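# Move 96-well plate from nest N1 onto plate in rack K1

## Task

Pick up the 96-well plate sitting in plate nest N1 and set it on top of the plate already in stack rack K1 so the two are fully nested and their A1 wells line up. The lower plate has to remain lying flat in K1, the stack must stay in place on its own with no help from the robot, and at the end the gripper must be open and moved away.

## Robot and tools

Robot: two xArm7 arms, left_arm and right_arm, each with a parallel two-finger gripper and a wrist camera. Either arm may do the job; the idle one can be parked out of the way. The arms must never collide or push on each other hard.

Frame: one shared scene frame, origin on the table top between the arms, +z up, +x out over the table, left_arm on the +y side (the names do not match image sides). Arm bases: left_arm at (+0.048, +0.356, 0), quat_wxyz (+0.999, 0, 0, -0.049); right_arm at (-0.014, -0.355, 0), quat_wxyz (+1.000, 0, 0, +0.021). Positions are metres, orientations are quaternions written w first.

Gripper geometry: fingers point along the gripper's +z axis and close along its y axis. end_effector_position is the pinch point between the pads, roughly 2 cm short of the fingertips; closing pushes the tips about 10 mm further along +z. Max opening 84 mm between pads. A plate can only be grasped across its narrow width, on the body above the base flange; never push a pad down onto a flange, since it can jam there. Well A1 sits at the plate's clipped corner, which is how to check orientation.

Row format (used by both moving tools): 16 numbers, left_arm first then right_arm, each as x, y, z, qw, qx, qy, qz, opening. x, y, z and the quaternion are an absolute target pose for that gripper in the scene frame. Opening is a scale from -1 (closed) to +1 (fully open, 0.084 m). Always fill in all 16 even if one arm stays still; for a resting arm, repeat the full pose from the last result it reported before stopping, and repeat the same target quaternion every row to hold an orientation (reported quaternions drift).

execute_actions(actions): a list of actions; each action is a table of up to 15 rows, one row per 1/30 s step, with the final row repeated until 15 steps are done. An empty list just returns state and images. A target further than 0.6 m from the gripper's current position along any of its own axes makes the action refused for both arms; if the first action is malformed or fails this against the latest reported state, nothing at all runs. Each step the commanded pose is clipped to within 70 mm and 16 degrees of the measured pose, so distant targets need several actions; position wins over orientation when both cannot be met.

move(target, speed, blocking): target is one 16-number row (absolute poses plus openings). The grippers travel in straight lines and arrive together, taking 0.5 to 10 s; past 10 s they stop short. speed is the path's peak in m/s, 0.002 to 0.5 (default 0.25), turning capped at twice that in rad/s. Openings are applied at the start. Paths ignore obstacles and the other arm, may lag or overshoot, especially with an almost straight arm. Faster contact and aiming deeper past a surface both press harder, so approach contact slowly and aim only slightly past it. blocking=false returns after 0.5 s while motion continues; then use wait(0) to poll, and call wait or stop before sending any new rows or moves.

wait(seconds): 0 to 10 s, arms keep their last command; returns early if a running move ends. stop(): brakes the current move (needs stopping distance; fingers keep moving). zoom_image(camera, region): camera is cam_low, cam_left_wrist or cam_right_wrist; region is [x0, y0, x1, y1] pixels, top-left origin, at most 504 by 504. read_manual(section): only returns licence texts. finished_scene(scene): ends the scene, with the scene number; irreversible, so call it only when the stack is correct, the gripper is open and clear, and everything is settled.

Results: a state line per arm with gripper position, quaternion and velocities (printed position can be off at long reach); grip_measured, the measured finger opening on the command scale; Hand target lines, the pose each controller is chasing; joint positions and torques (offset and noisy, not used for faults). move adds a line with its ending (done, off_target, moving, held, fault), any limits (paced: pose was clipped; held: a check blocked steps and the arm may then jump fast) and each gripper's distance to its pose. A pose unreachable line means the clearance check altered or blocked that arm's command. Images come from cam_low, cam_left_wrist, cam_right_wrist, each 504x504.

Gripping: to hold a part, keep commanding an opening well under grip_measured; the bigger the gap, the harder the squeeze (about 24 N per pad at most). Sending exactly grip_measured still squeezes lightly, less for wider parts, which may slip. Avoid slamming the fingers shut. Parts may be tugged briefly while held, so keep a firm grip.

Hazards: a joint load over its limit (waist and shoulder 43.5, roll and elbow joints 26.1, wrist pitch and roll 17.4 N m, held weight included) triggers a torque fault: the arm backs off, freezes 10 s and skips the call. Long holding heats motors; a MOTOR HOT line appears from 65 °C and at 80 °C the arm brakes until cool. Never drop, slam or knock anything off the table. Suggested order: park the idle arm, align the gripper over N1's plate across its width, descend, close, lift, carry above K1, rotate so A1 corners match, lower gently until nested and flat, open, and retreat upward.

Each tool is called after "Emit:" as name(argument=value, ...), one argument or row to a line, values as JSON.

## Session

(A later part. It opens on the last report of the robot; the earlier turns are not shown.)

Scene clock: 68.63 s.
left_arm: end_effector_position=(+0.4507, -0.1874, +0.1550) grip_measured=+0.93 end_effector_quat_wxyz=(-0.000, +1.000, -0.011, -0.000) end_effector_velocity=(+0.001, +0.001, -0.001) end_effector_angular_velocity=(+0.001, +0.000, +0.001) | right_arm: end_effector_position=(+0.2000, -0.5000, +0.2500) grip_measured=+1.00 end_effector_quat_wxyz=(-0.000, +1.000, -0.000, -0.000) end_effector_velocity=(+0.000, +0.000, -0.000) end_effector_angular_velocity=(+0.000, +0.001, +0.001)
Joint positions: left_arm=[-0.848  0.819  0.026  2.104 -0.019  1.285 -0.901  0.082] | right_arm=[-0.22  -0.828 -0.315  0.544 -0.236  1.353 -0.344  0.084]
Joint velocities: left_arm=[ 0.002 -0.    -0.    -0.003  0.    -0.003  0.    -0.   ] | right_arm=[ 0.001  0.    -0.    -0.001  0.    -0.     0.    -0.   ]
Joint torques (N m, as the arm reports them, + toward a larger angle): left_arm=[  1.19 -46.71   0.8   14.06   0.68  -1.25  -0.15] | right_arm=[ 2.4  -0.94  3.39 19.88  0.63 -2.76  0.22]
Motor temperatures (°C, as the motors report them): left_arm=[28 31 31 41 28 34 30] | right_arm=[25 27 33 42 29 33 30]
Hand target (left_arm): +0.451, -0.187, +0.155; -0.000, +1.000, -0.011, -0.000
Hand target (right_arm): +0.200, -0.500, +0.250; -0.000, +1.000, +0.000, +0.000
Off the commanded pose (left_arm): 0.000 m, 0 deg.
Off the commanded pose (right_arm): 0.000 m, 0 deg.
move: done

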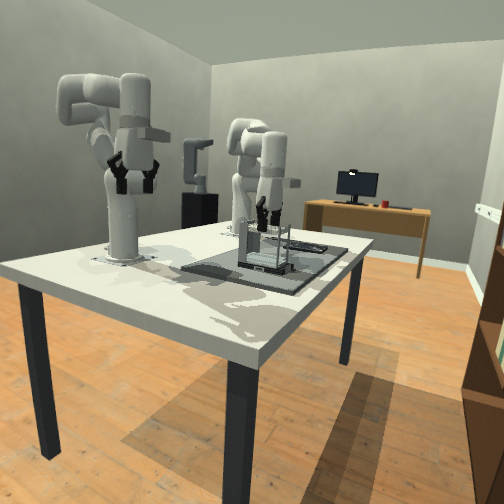

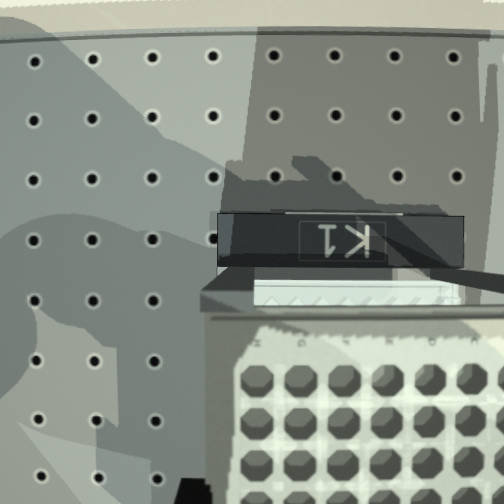

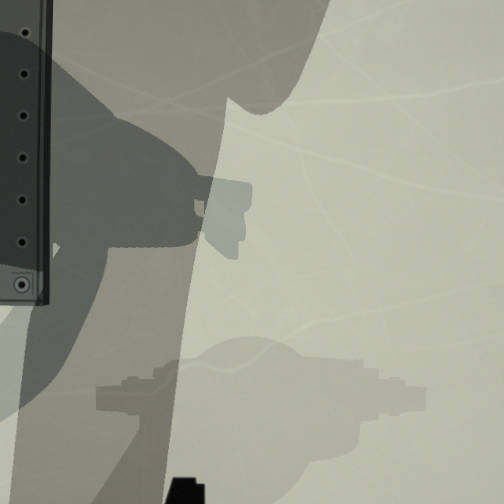

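In cleanly.

Emit:
move(
  target=[0.4507,-0.1875,0.085,0,0.99994,-0.0113,0,0.1,0.2,-0.5,0.25,0,1,0,0,1],
  speed=0.04,
)

Emit:
zoom_image(
  camera="cam_low",
  region=[230,220,300,285],
)

Scene clock: 76.77 s.
left_arm: end_effector_position=(+0.4510, -0.1878, +0.0852) grip_measured=+0.93 end_effector_quat_wxyz=(+0.000, +1.000, -0.011, +0.000) end_effector_velocity=(+0.000, +0.000, -0.001) end_effector_angular_velocity=(+0.001, -0.001, +0.000) | right_arm: end_effector_position=(+0.2000, -0.5000, +0.2500) grip_measured=+1.00 end_effector_quat_wxyz=(-0.000, +1.000, +0.000, +0.000) end_effector_velocity=(-0.000, +0.000, +0.000) end_effector_angular_velocity=(-0.000, +0.001, +0.001)
Joint positions: left_arm=[-0.849  0.874  0.025  1.998 -0.021  1.124 -0.9    0.082] | right_arm=[-0.22  -0.828 -0.315  0.544 -0.236  1.353 -0.344  0.084]
Joint velocities: left_arm=[ 0.     0.001  0.    -0.001  0.001 -0.001  0.     0.   ] | right_arm=[-0.001  0.     0.001  0.    -0.     0.001 -0.001 -0.   ]
Joint torques (N m, as the arm reports them, + toward a larger angle): left_arm=[  1.34 -46.31   0.73  13.27   0.85  -0.84  -0.14] | right_arm=[ 2.19 -0.62  3.39 20.31  1.03 -2.47  0.2 ]
Motor temperatures (°C, as the motors report them): left_arm=[28 31 31 41 28 34 30] | right_arm=[25 27 33 42 29 33 30]
Hand target (left_arm): +0.451, -0.188, +0.085; -0.000, +1.000, -0.011, +0.000
Hand target (right_arm): +0.200, -0.500, +0.250; +0.000, +1.000, +0.000, -0.000
Off the commanded pose (left_arm): 0.000 m, 0 deg.
Off the commanded pose (right_arm): 0.000 m, 0 deg.
move: done

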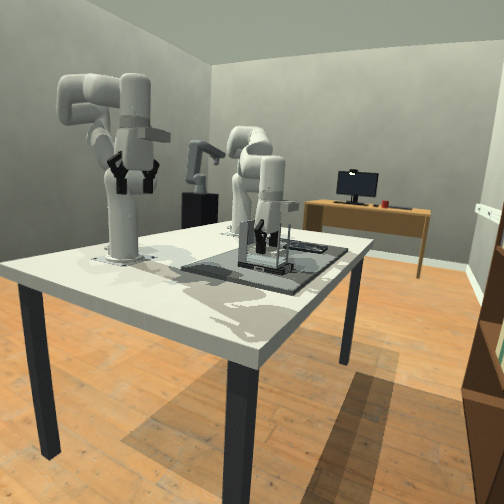

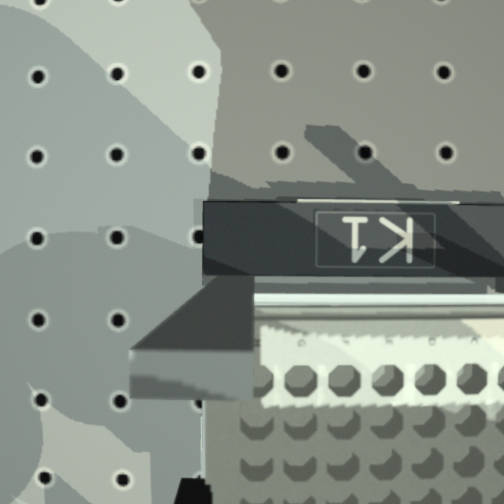

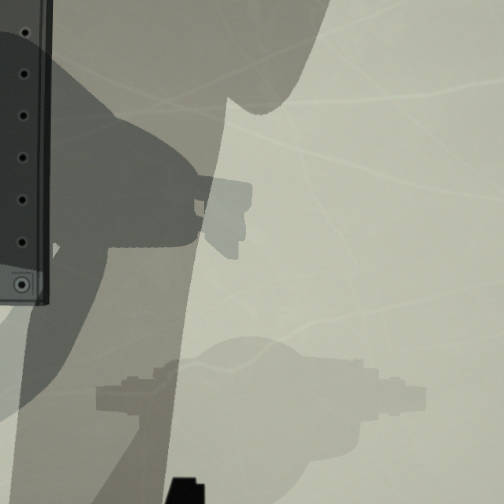

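Region (230, 220, 300, 285) of cam_low's 504x504 image, scaled by 7.200, with more detail than that image has; it fills the top 468 rows of this view, and the rest is white.

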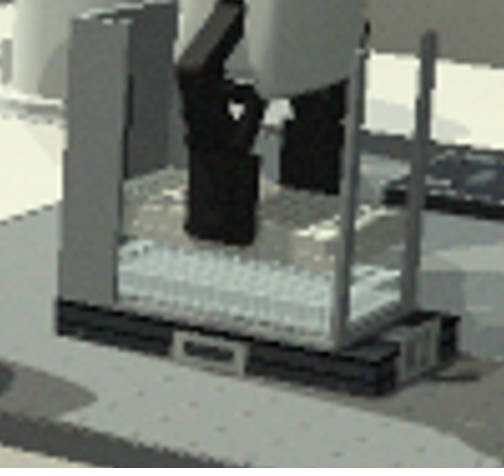

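Emit:
move(
  target=[0.4503,-0.1877,0.0665,0,0.99994,-0.0113,0,0.1,0.2,-0.5,0.25,0,1,0,0,1],
  speed=0.015,
)

Emit:
zoom_image(
  camera="cam_low",
  region=[230,230,300,285],
)

Scene clock: 82.57 s.
left_arm: end_effector_position=(+0.4507, -0.1879, +0.0677) grip_measured=+0.93 end_effector_quat_wxyz=(+0.000, +1.000, -0.011, +0.000) end_effector_velocity=(-0.000, -0.000, -0.001) end_effector_angular_velocity=(-0.000, -0.001, -0.001) | right_arm: end_effector_position=(+0.2000, -0.5000, +0.2500) grip_measured=+1.00 end_effector_quat_wxyz=(+0.000, +1.000, -0.000, +0.000) end_effector_velocity=(+0.000, +0.000, +0.000) end_effector_angular_velocity=(+0.000, -0.000, +0.002)
Joint positions: left_arm=[-0.849  0.893  0.025  1.98  -0.022  1.086 -0.9    0.082] | right_arm=[-0.22  -0.828 -0.315  0.544 -0.236  1.353 -0.344  0.084]
Joint velocities: left_arm=[-0.001  0.001  0.    -0.001  0.    -0.002  0.     0.   ] | right_arm=[0.002 0.    0.    0.    0.    0.    0.    0.   ]
Joint torques (N m, as the arm reports them, + toward a larger angle): left_arm=[ -0.12 -40.51  -0.61  11.05   0.67  -0.92  -0.2 ] | right_arm=[ 2.11 -0.76  3.19 20.47  0.78 -2.4   0.21]
Motor temperatures (°C, as the motors report them): left_arm=[28 31 31 41 28 34 30] | right_arm=[25 27 33 42 29 33 30]
Hand target (left_arm): +0.450, -0.188, +0.066; -0.000, +1.000, -0.011, -0.000
Hand target (right_arm): +0.200, -0.500, +0.250; +0.000, +1.000, -0.000, -0.000
Off the commanded pose (left_arm): 0.001 m, 0 deg.
Off the commanded pose (right_arm): 0.000 m, 0 deg.
move: done

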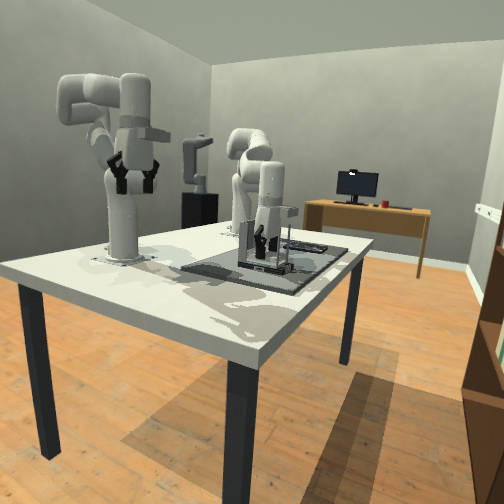

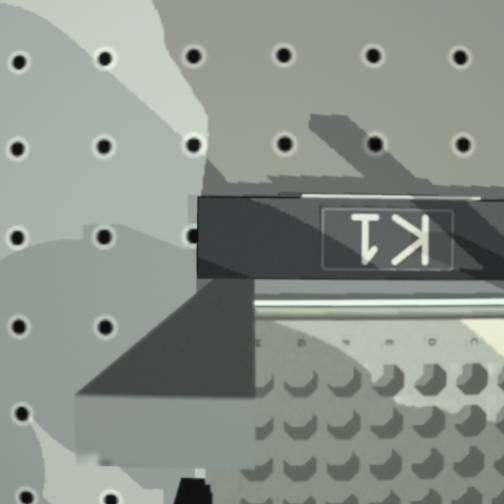

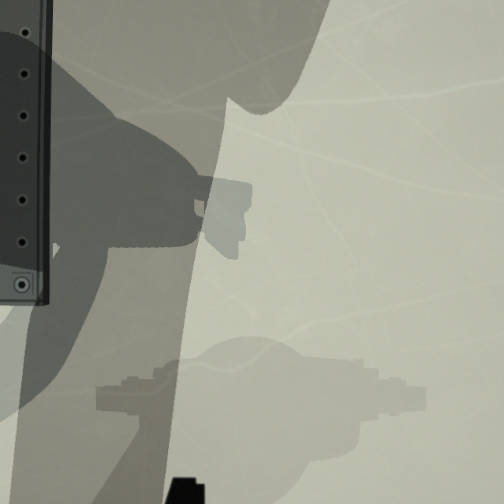

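Region (230, 230, 300, 285) of cam_low's 504x504 image, scaled by 7.200, with more detail than that image has; it fills the top 396 rows of this view, and the rest is white.

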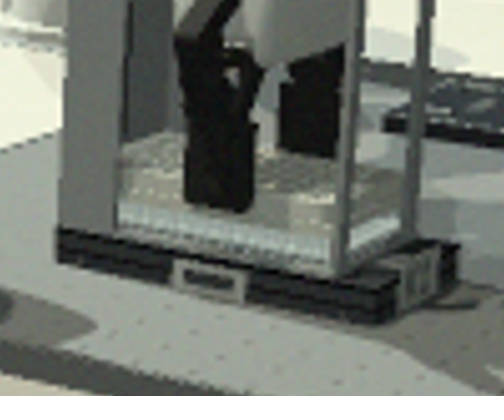

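Emit:
move(
  target=[0.4514,-0.1882,0.0685,0,0.99994,-0.0113,0,0.1,0.2,-0.5,0.25,0,1,0,0,1],
  speed=0.01,
)

Emit:
move(
  target=[0.4514,-0.1882,0.066,0,0.99994,-0.0113,0,0.1,0.2,-0.5,0.25,0,1,0,0,1],
  speed=0.01,
)

Scene clock: 89.37 s.
left_arm: end_effector_position=(+0.4507, -0.1879, +0.0672) grip_measured=+0.94 end_effector_quat_wxyz=(-0.001, +1.000, -0.011, -0.001) end_effector_velocity=(+0.002, +0.000, +0.002) end_effector_angular_velocity=(-0.001, -0.002, +0.001) | right_arm: end_effector_position=(+0.2000, -0.5000, +0.2500) grip_measured=+1.00 end_effector_quat_wxyz=(+0.000, +1.000, +0.000, +0.000) end_effector_velocity=(+0.000, +0.001, -0.000) end_effector_angular_velocity=(+0.001, -0.000, +0.001)
Joint positions: left_arm=[-0.849  0.898  0.024  1.988 -0.022  1.092 -0.9    0.082] | right_arm=[-0.22  -0.828 -0.315  0.544 -0.236  1.353 -0.344  0.084]
Joint velocities: left_arm=[ 0.002 -0.     0.     0.004  0.001  0.002  0.    -0.   ] | right_arm=[ 0.001 -0.     0.001 -0.     0.001  0.     0.     0.   ]
Joint torques (N m, as the arm reports them, + toward a larger angle): left_arm=[ -0.01 -34.74  -0.78   9.65   0.58  -1.29   0.07] | right_arm=[ 1.18 -1.65  3.55 20.54  1.01 -2.67  0.11]
Motor temperatures (°C, as the motors report them): left_arm=[28 31 31 40 28 34 30] | right_arm=[25 27 33 43 29 33 30]
Hand target (left_arm): +0.451, -0.188, +0.069; +0.000, +1.000, -0.011, +0.000
Hand target (right_arm): +0.200, -0.500, +0.250; -0.000, +1.000, -0.000, -0.000
Off the commanded pose (left_arm): 0.002 m, 0 deg.
Off the commanded pose (right_arm): 0.000 m, 0 deg.
move: done

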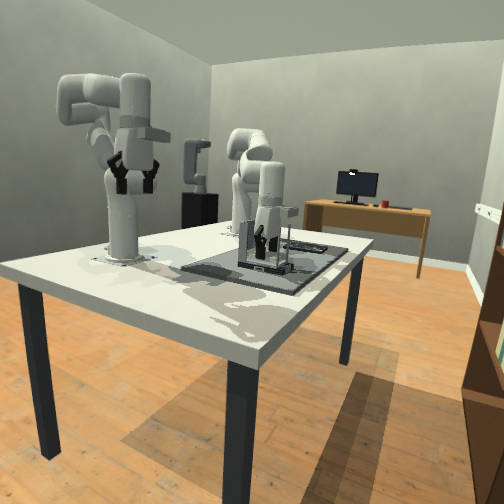

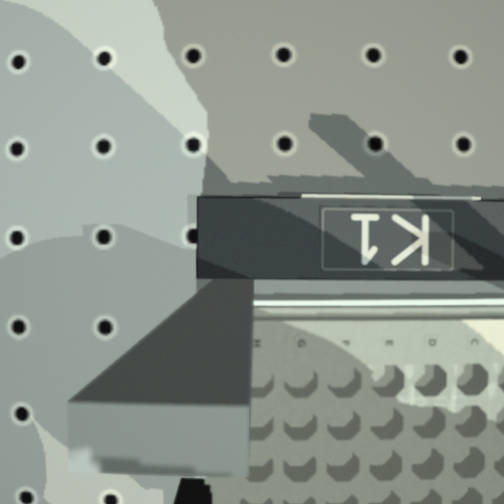

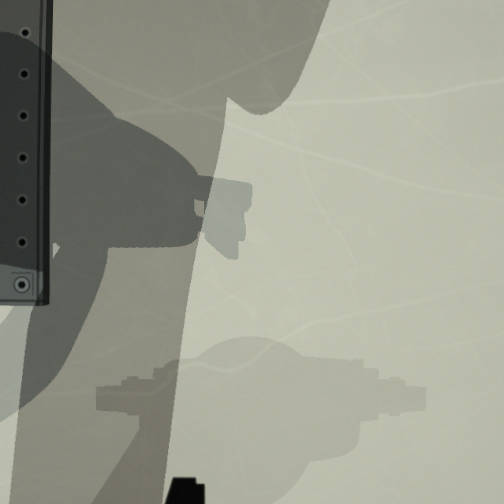

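Scene clock: 90.07 s.
left_arm: end_effector_position=(+0.4512, -0.1886, +0.0667) grip_measured=+0.94 end_effector_quat_wxyz=(+0.000, +1.000, -0.012, +0.000) end_effector_velocity=(+0.000, -0.001, -0.002) end_effector_angular_velocity=(-0.002, +0.001, +0.003) | right_arm: end_effector_position=(+0.2000, -0.5000, +0.2500) grip_measured=+1.00 end_effector_quat_wxyz=(+0.000, +1.000, +0.000, +0.000) end_effector_velocity=(+0.000, +0.000, +0.000) end_effector_angular_velocity=(-0.000, -0.000, -0.000)
Joint positions: left_arm=[-0.848  0.899  0.024  1.988 -0.021  1.088 -0.9    0.082] | right_arm=[-0.22  -0.828 -0.315  0.544 -0.236  1.353 -0.344  0.084]
Joint velocities: left_arm=[ 0.001  0.004 -0.001  0.003 -0.002 -0.003 -0.002 -0.001] | right_arm=[0.001 0.    0.    0.001 0.    0.    0.001 0.   ]
Joint torques (N m, as the arm reports them, + toward a larger angle): left_arm=[  0.97 -29.23  -0.07   8.54   0.52  -2.05  -0.3 ] | right_arm=[ 0.86 -0.81  3.7  20.74  0.9  -2.7   0.32]
Motor temperatures (°C, as the motors report them): left_arm=[28 31 31 40 28 34 30] | right_arm=[25 27 33 43 29 33 30]
Hand target (left_arm): +0.451, -0.188, +0.066; -0.000, +1.000, -0.011, -0.000
Hand target (right_arm): +0.200, -0.500, +0.250; -0.000, +1.000, -0.000, +0.000
Off the commanded pose (left_arm): 0.001 m, 0 deg.
Off the commanded pose (right_arm): 0.000 m, 0 deg.
move: done

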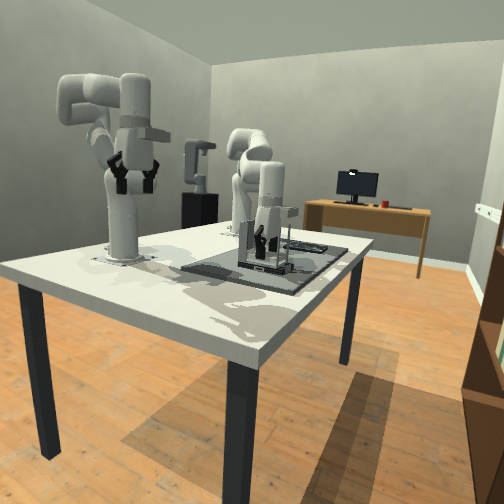

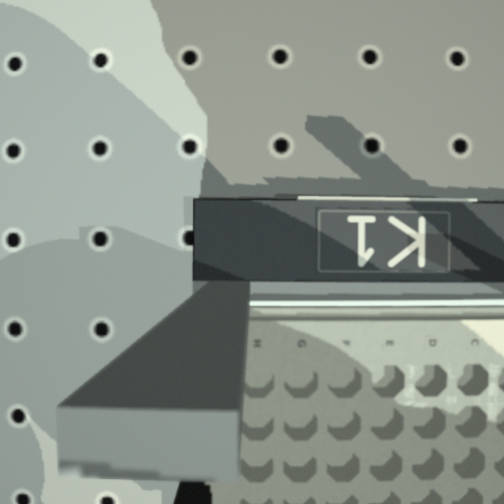

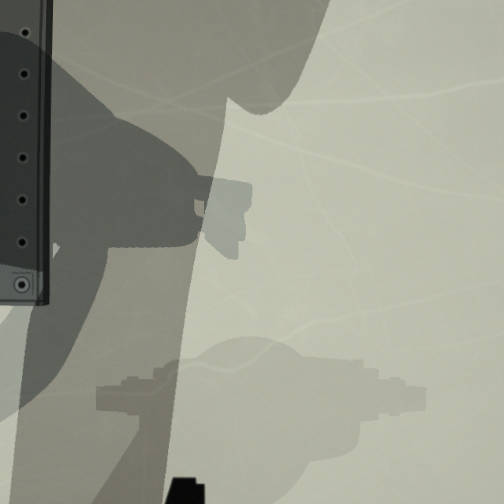

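Emit:
move(
  target=[0.451,-0.188,0.069,0,0.99994,-0.0113,0,1,0.2,-0.5,0.25,0,1,0,0,1],
  speed=0.005,
)

Emit:
move(
  target=[0.451,-0.188,0.11,0,0.99994,-0.0113,0,1,0.2,-0.5,0.25,0,1,0,0,1],
  speed=0.06,
)

Emit:
zoom_image(
  camera="cam_low",
  region=[235,240,295,280],
)

Emit:
zoom_image(
  camera="cam_left_wrist",
  region=[190,250,504,504],
)

Scene clock: 101.03 s.
left_arm: end_effector_position=(+0.4506, -0.1871, +0.0670) grip_measured=+1.00 end_effector_quat_wxyz=(-0.002, +1.000, -0.011, -0.001) end_effector_velocity=(-0.001, -0.001, +0.006) end_effector_angular_velocity=(-0.001, -0.000, -0.004) | right_arm: end_effector_position=(+0.2000, -0.5000, +0.2500) grip_measured=+1.00 end_effector_quat_wxyz=(-0.000, +1.000, -0.000, +0.000) end_effector_velocity=(+0.000, -0.000, +0.001) end_effector_angular_velocity=(-0.001, -0.002, +0.001)
Joint positions: left_arm=[-0.849  0.896  0.025  1.985 -0.021  1.092 -0.9    0.084] | right_arm=[-0.22  -0.828 -0.315  0.544 -0.236  1.353 -0.344  0.084]
Joint velocities: left_arm=[-0.001 -0.008 -0.     0.004 -0.     0.011  0.002  0.   ] | right_arm=[-0.001  0.     0.001  0.002  0.    -0.    -0.002 -0.   ]
Joint torques (N m, as the arm reports them, + toward a larger angle): left_arm=[  0.96 -46.11   0.42  12.07   0.81  -0.11  -0.04] | right_arm=[ 1.78 -1.58  3.49 20.91  0.48 -2.34  0.47]
Motor temperatures (°C, as the motors report them): left_arm=[28 30 31 38 28 34 30] | right_arm=[25 27 33 43 29 33 30]
Hand target (left_arm): +0.451, -0.188, +0.069; +0.000, +1.000, -0.011, +0.000
Hand target (right_arm): +0.200, -0.500, +0.250; -0.000, +1.000, -0.000, +0.000
Off the commanded pose (left_arm): 0.002 m, 0 deg.
Off the commanded pose (right_arm): 0.000 m, 0 deg.
move: done

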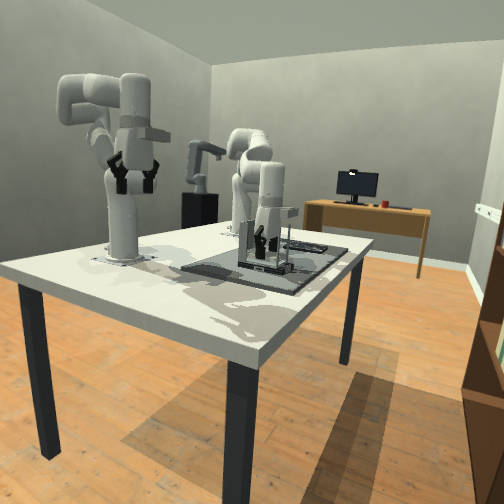

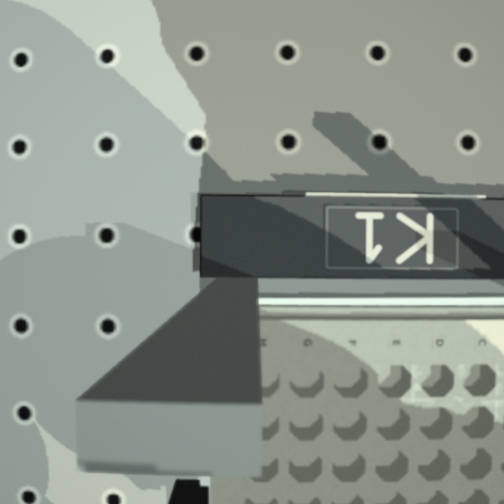

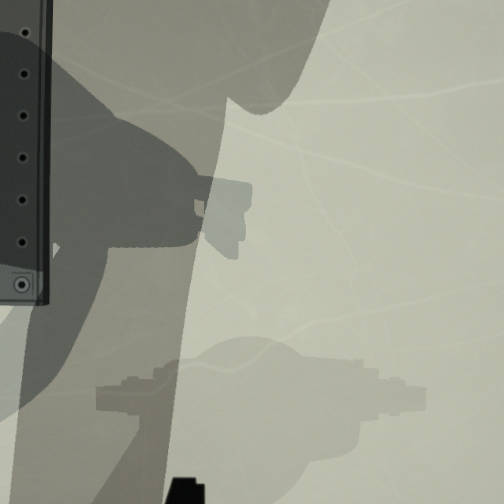

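Scene clock: 102.10 s.
left_arm: end_effector_position=(+0.4508, -0.1877, +0.1095) grip_measured=+1.00 end_effector_quat_wxyz=(-0.000, +1.000, -0.011, -0.000) end_effector_velocity=(-0.002, +0.000, -0.001) end_effector_angular_velocity=(+0.004, +0.003, -0.002) | right_arm: end_effector_position=(+0.2000, -0.5000, +0.2500) grip_measured=+1.00 end_effector_quat_wxyz=(+0.000, +1.000, -0.000, +0.000) end_effector_velocity=(-0.000, -0.000, -0.000) end_effector_angular_velocity=(+0.000, -0.001, -0.002)
Joint positions: left_arm=[-0.849  0.85   0.025  2.027 -0.02   1.178 -0.901  0.084] | right_arm=[-0.22  -0.828 -0.315  0.544 -0.236  1.353 -0.344  0.084]
Joint velocities: left_arm=[-0.002  0.002 -0.     0.001 -0.     0.005 -0.    -0.   ] | right_arm=[-0.001 -0.    -0.    -0.     0.    -0.001  0.    -0.   ]
Joint torques (N m, as the arm reports them, + toward a larger angle): left_arm=[  0.57 -48.04   0.71  14.32   0.81  -1.35  -0.31] | right_arm=[ 1.86 -1.25  3.5  20.76  0.95 -2.7   0.48]
Motor temperatures (°C, as the motors report them): left_arm=[28 30 31 38 28 34 30] | right_arm=[25 27 33 43 29 33 30]
Hand target (left_arm): +0.451, -0.188, +0.110; +0.000, +1.000, -0.011, -0.000
Hand target (right_arm): +0.200, -0.500, +0.250; -0.000, +1.000, -0.000, +0.000
Off the commanded pose (left_arm): 0.001 m, 0 deg.
Off the commanded pose (right_arm): 0.000 m, 0 deg.
move: done

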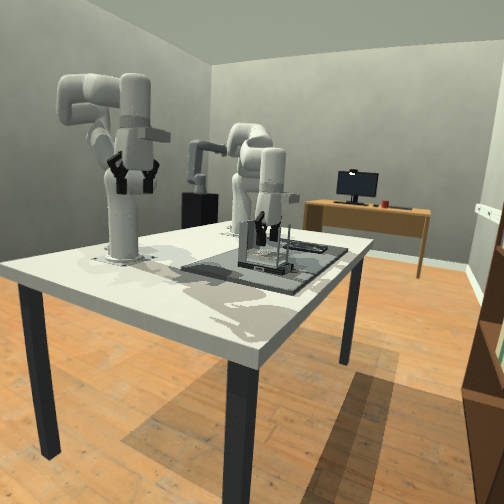

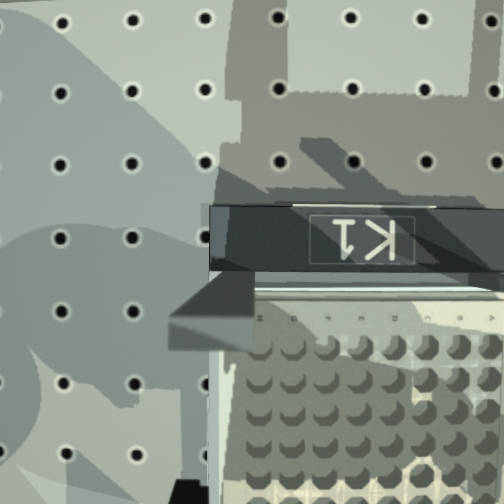

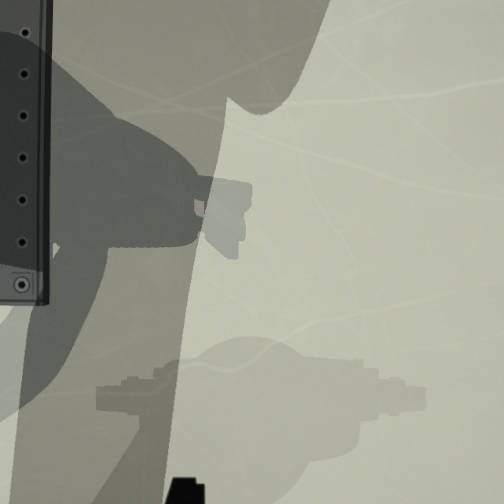

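Region (235, 240, 295, 280) of cam_low's 504x504 image, scaled by 8.400, with more detail than that image has.

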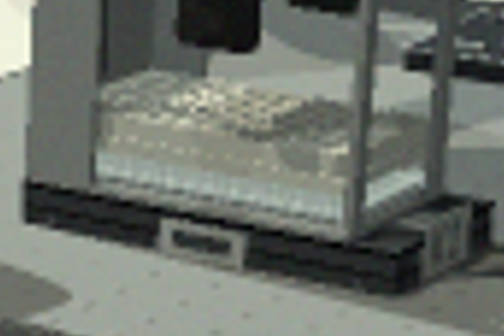

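Region (190, 250, 504, 504) of cam_left_wrist's 504x504 image, scaled by 1.605, with more detail than that image has; it fills the top 408 rows of this view, and the rest is white.

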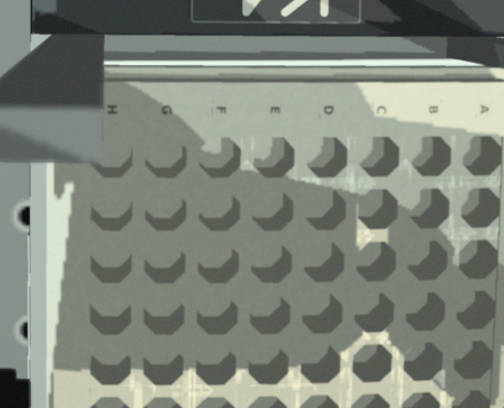

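Emit:
move(
  target=[0.449,-0.188,0.09,0,0.99994,-0.0113,0,0.3,0.2,-0.5,0.25,0,1,0,0,1],
  speed=0.04,
)

Emit:
move(
  target=[0.449,-0.188,0.0805,0,0.99994,-0.0113,0,0.3,0.2,-0.5,0.25,0,1,0,0,1],
  speed=0.012,
)

Emit:
move(
  target=[0.449,-0.188,0.21,0,0.99994,-0.0113,0,0.3,0.2,-0.5,0.25,0,1,0,0,1],
  speed=0.2,
)

Emit:
move(
  target=[0.374,-0.215,0.23,0,0.99994,-0.0113,0,1,0.2,-0.5,0.25,0,1,0,0,1],
)

Emit:
zoom_image(
  camera="cam_left_wrist",
  region=[100,80,420,420],
)

Emit:
zoom_image(
  camera="cam_low",
  region=[235,240,295,280],
)

Scene clock: 113.37 s.
left_arm: end_effector_position=(+0.4491, -0.1881, +0.0902) grip_measured=+0.29 end_effector_quat_wxyz=(+0.000, +1.000, -0.011, +0.000) end_effector_velocity=(+0.003, +0.000, +0.003) end_effector_angular_velocity=(-0.006, -0.005, +0.004) | right_arm: end_effector_position=(+0.2000, -0.5000, +0.2500) grip_measured=+1.00 end_effector_quat_wxyz=(-0.000, +1.000, +0.000, +0.000) end_effector_velocity=(-0.000, +0.000, -0.000) end_effector_angular_velocity=(+0.001, +0.001, -0.001)
Joint positions: left_arm=[-0.851  0.865  0.025  1.996 -0.021  1.131 -0.903  0.056] | right_arm=[-0.22  -0.828 -0.315  0.544 -0.236  1.353 -0.344  0.084]
Joint velocities: left_arm=[ 0.003 -0.003  0.001  0.001  0.    -0.003 -0.     0.   ] | right_arm=[-0.001  0.     0.    -0.001  0.001  0.001  0.     0.   ]
Joint torques (N m, as the arm reports them, + toward a larger angle): left_arm=[  0.7  -47.01   0.71  13.84   0.83  -1.26  -0.15] | right_arm=[ 1.7  -1.5   3.25 21.13  0.89 -2.73  0.59]
Motor temperatures (°C, as the motors report them): left_arm=[28 31 31 40 28 34 30] | right_arm=[25 27 33 43 29 33 30]
Hand target (left_arm): +0.449, -0.188, +0.090; -0.000, +1.000, -0.011, -0.000
Hand target (right_arm): +0.200, -0.500, +0.250; +0.000, +1.000, -0.000, -0.000
Off the commanded pose (left_arm): 0.000 m, 0 deg.
Off the commanded pose (right_arm): 0.000 m, 0 deg.
move: done

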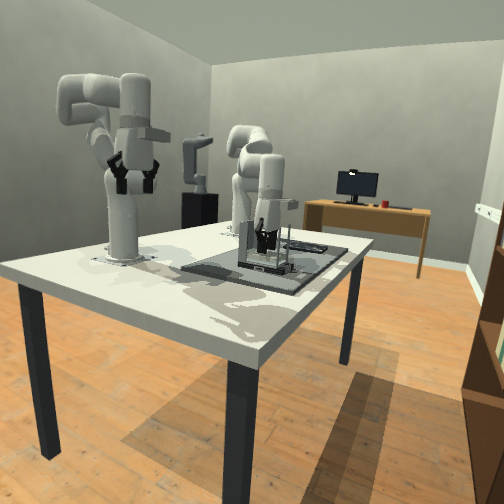

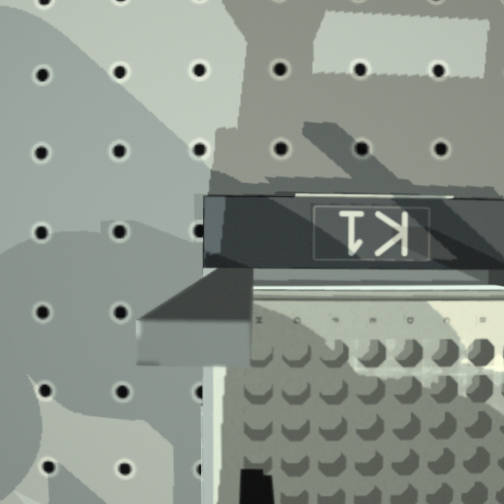

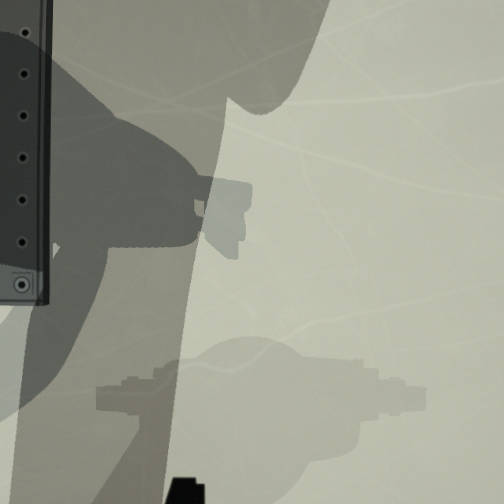

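Scene clock: 114.40 s.
left_arm: end_effector_position=(+0.4495, -0.1886, +0.0824) grip_measured=+0.29 end_effector_quat_wxyz=(+0.001, +1.000, -0.011, +0.001) end_effector_velocity=(+0.000, +0.000, -0.001) end_effector_angular_velocity=(-0.001, +0.000, +0.000) | right_arm: end_effector_position=(+0.2000, -0.5000, +0.2500) grip_measured=+1.00 end_effector_quat_wxyz=(-0.000, +1.000, +0.000, -0.000) end_effector_velocity=(-0.000, -0.000, +0.000) end_effector_angular_velocity=(+0.001, -0.001, -0.001)
Joint positions: left_arm=[-0.851  0.873  0.024  1.988 -0.021  1.112 -0.903  0.056] | right_arm=[-0.22  -0.828 -0.315  0.544 -0.236  1.353 -0.344  0.084]
Joint velocities: left_arm=[ 0.     0.001 -0.    -0.002 -0.001 -0.003  0.     0.   ] | right_arm=[-0.001 -0.    -0.     0.     0.001 -0.    -0.001  0.   ]
Joint torques (N m, as the arm reports them, + toward a larger angle): left_arm=[  0.76 -40.01   0.34  11.93   0.7   -1.63  -0.26] | right_arm=[ 1.74 -1.3   2.9  20.51  1.09 -2.45  0.27]
Motor temperatures (°C, as the motors report them): left_arm=[28 31 31 40 28 34 30] | right_arm=[25 27 33 43 29 33 30]
Hand target (left_arm): +0.449, -0.188, +0.080; -0.000, +1.000, -0.011, -0.000
Hand target (right_arm): +0.200, -0.500, +0.250; -0.000, +1.000, -0.000, +0.000
Off the commanded pose (left_arm): 0.002 m, 0 deg.
Off the commanded pose (right_arm): 0.000 m, 0 deg.
move: done

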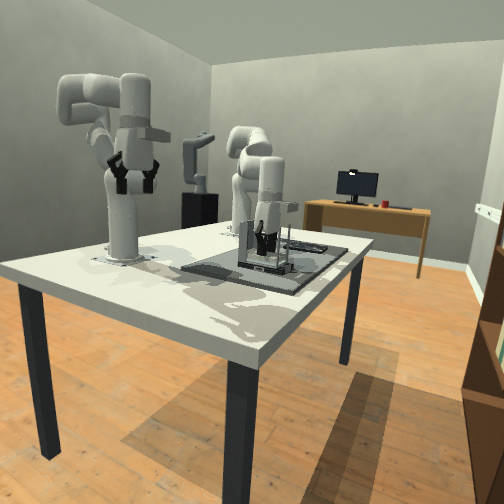

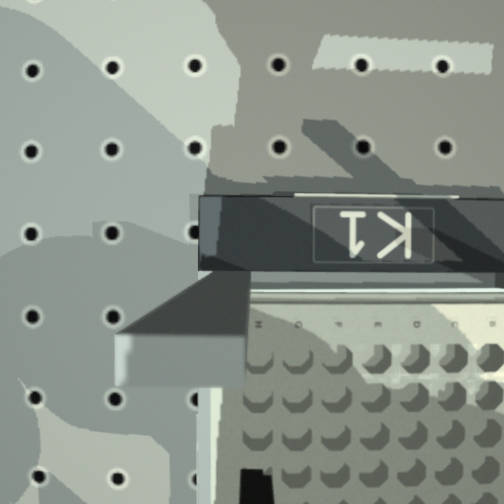

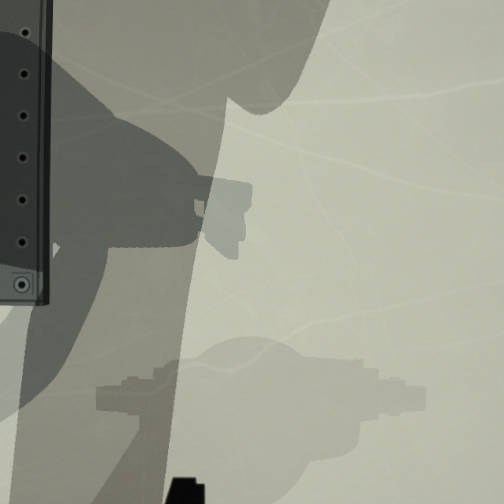

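Scene clock: 115.50 s.
left_arm: end_effector_position=(+0.4484, -0.1871, +0.2086) grip_measured=+0.29 end_effector_quat_wxyz=(-0.001, +1.000, -0.011, -0.001) end_effector_velocity=(+0.002, -0.002, +0.009) end_effector_angular_velocity=(-0.007, -0.007, -0.000) | right_arm: end_effector_position=(+0.2000, -0.5000, +0.2500) grip_measured=+1.00 end_effector_quat_wxyz=(-0.000, +1.000, +0.000, -0.000) end_effector_velocity=(+0.000, +0.000, -0.000) end_effector_angular_velocity=(-0.000, +0.000, -0.000)
Joint positions: left_arm=[-0.849  0.817  0.026  2.253 -0.019  1.438 -0.905  0.056] | right_arm=[-0.22  -0.828 -0.315  0.544 -0.236  1.353 -0.344  0.084]
Joint velocities: left_arm=[ 0.     0.004 -0.     0.03   0.001  0.017 -0.     0.   ] | right_arm=[ 0.001  0.     0.001 -0.001  0.001 -0.     0.002 -0.   ]
Joint torques (N m, as the arm reports them, + toward a larger angle): left_arm=[  0.82 -47.18   0.4   14.19   0.9   -1.62  -0.12] | right_arm=[ 1.2  -1.51  3.   20.62  1.27 -2.43  0.4 ]
Motor temperatures (°C, as the motors report them): left_arm=[28 31 31 40 28 34 30] | right_arm=[25 27 33 43 29 33 30]
Hand target (left_arm): +0.449, -0.187, +0.210; +0.000, +1.000, -0.011, +0.000
Hand target (right_arm): +0.200, -0.500, +0.250; +0.000, +1.000, +0.000, +0.000
Off the commanded pose (left_arm): 0.002 m, 0 deg.
Off the commanded pose (right_arm): 0.000 m, 0 deg.
move: done

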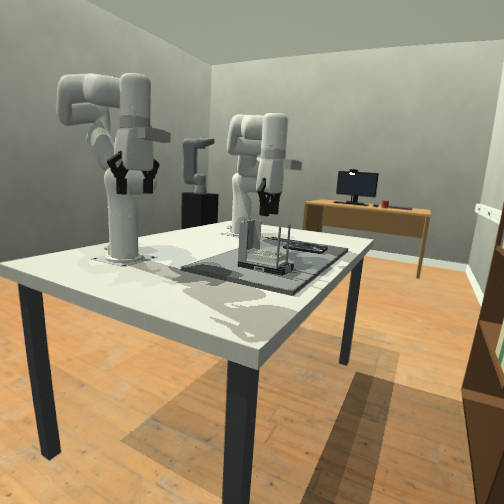

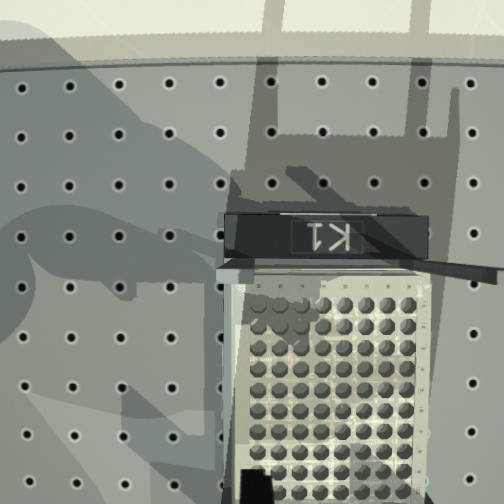

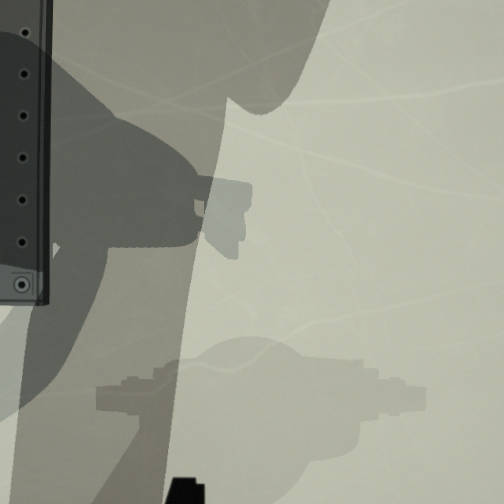

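Scene clock: 116.30 s.
left_arm: end_effector_position=(+0.3752, -0.2140, +0.2294) grip_measured=+1.00 end_effector_quat_wxyz=(-0.001, +1.000, -0.010, -0.000) end_effector_velocity=(-0.004, -0.001, -0.001) end_effector_angular_velocity=(-0.000, +0.000, -0.000) | right_arm: end_effector_position=(+0.2000, -0.5000, +0.2500) grip_measured=+1.00 end_effector_quat_wxyz=(-0.000, +1.000, +0.000, +0.000) end_effector_velocity=(-0.000, +0.000, -0.000) end_effector_angular_velocity=(+0.001, -0.000, -0.002)
Joint positions: left_arm=[-0.956  0.713  0.01   2.137 -0.006  1.425 -1.026  0.084] | right_arm=[-0.22  -0.828 -0.315  0.544 -0.236  1.353 -0.344  0.084]
Joint velocities: left_arm=[-0.006 -0.004 -0.    -0.01  -0.    -0.006 -0.005  0.   ] | right_arm=[-0.001 -0.    -0.    -0.001  0.001  0.     0.001 -0.   ]
Joint torques (N m, as the arm reports them, + toward a larger angle): left_arm=[  0.71 -45.11   0.18  14.86   0.62  -1.41  -0.04] | right_arm=[ 2.65 -1.25  3.55 20.78  0.87 -2.38  0.32]
Motor temperatures (°C, as the motors report them): left_arm=[28 31 31 40 28 34 30] | right_arm=[25 27 33 43 29 33 30]
Hand target (left_arm): +0.374, -0.215, +0.230; +0.000, +1.000, -0.011, -0.000
Hand target (right_arm): +0.200, -0.500, +0.250; +0.000, +1.000, +0.000, +0.000
Off the commanded pose (left_arm): 0.002 m, 0 deg.
Off the commanded pose (right_arm): 0.000 m, 0 deg.
move: done

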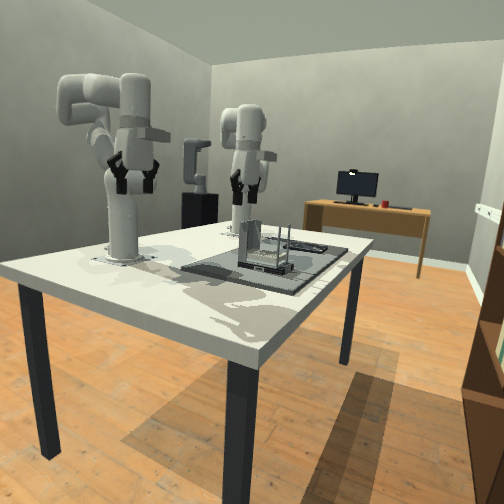

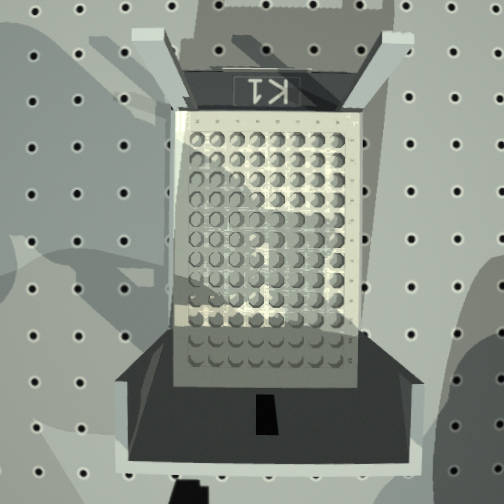

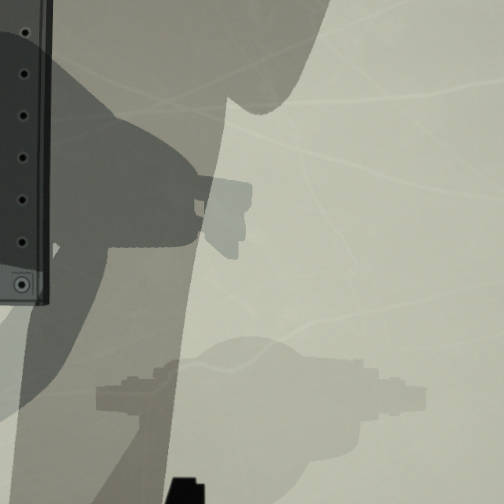

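Region (100, 80, 420, 420) of cam_left_wrist's 504x504 image, scaled by 1.482, with more detail than that image has; it fills the left 474 columns of this view, and the rest is white.

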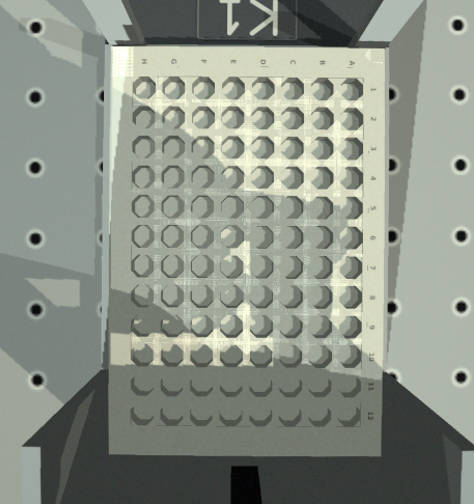

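Region (235, 240, 295, 280) of cam_low's 504x504 image, scaled by 8.400, with more detail than that image has.

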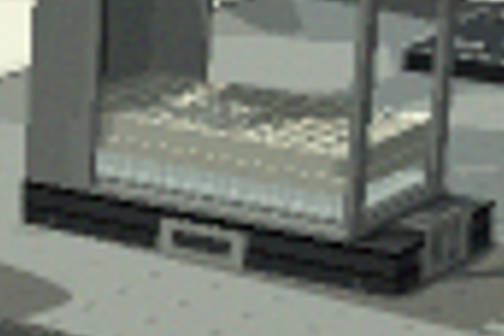

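Emit:
finished_scene(
  scene=2,
)

The scene is finished: the task was done.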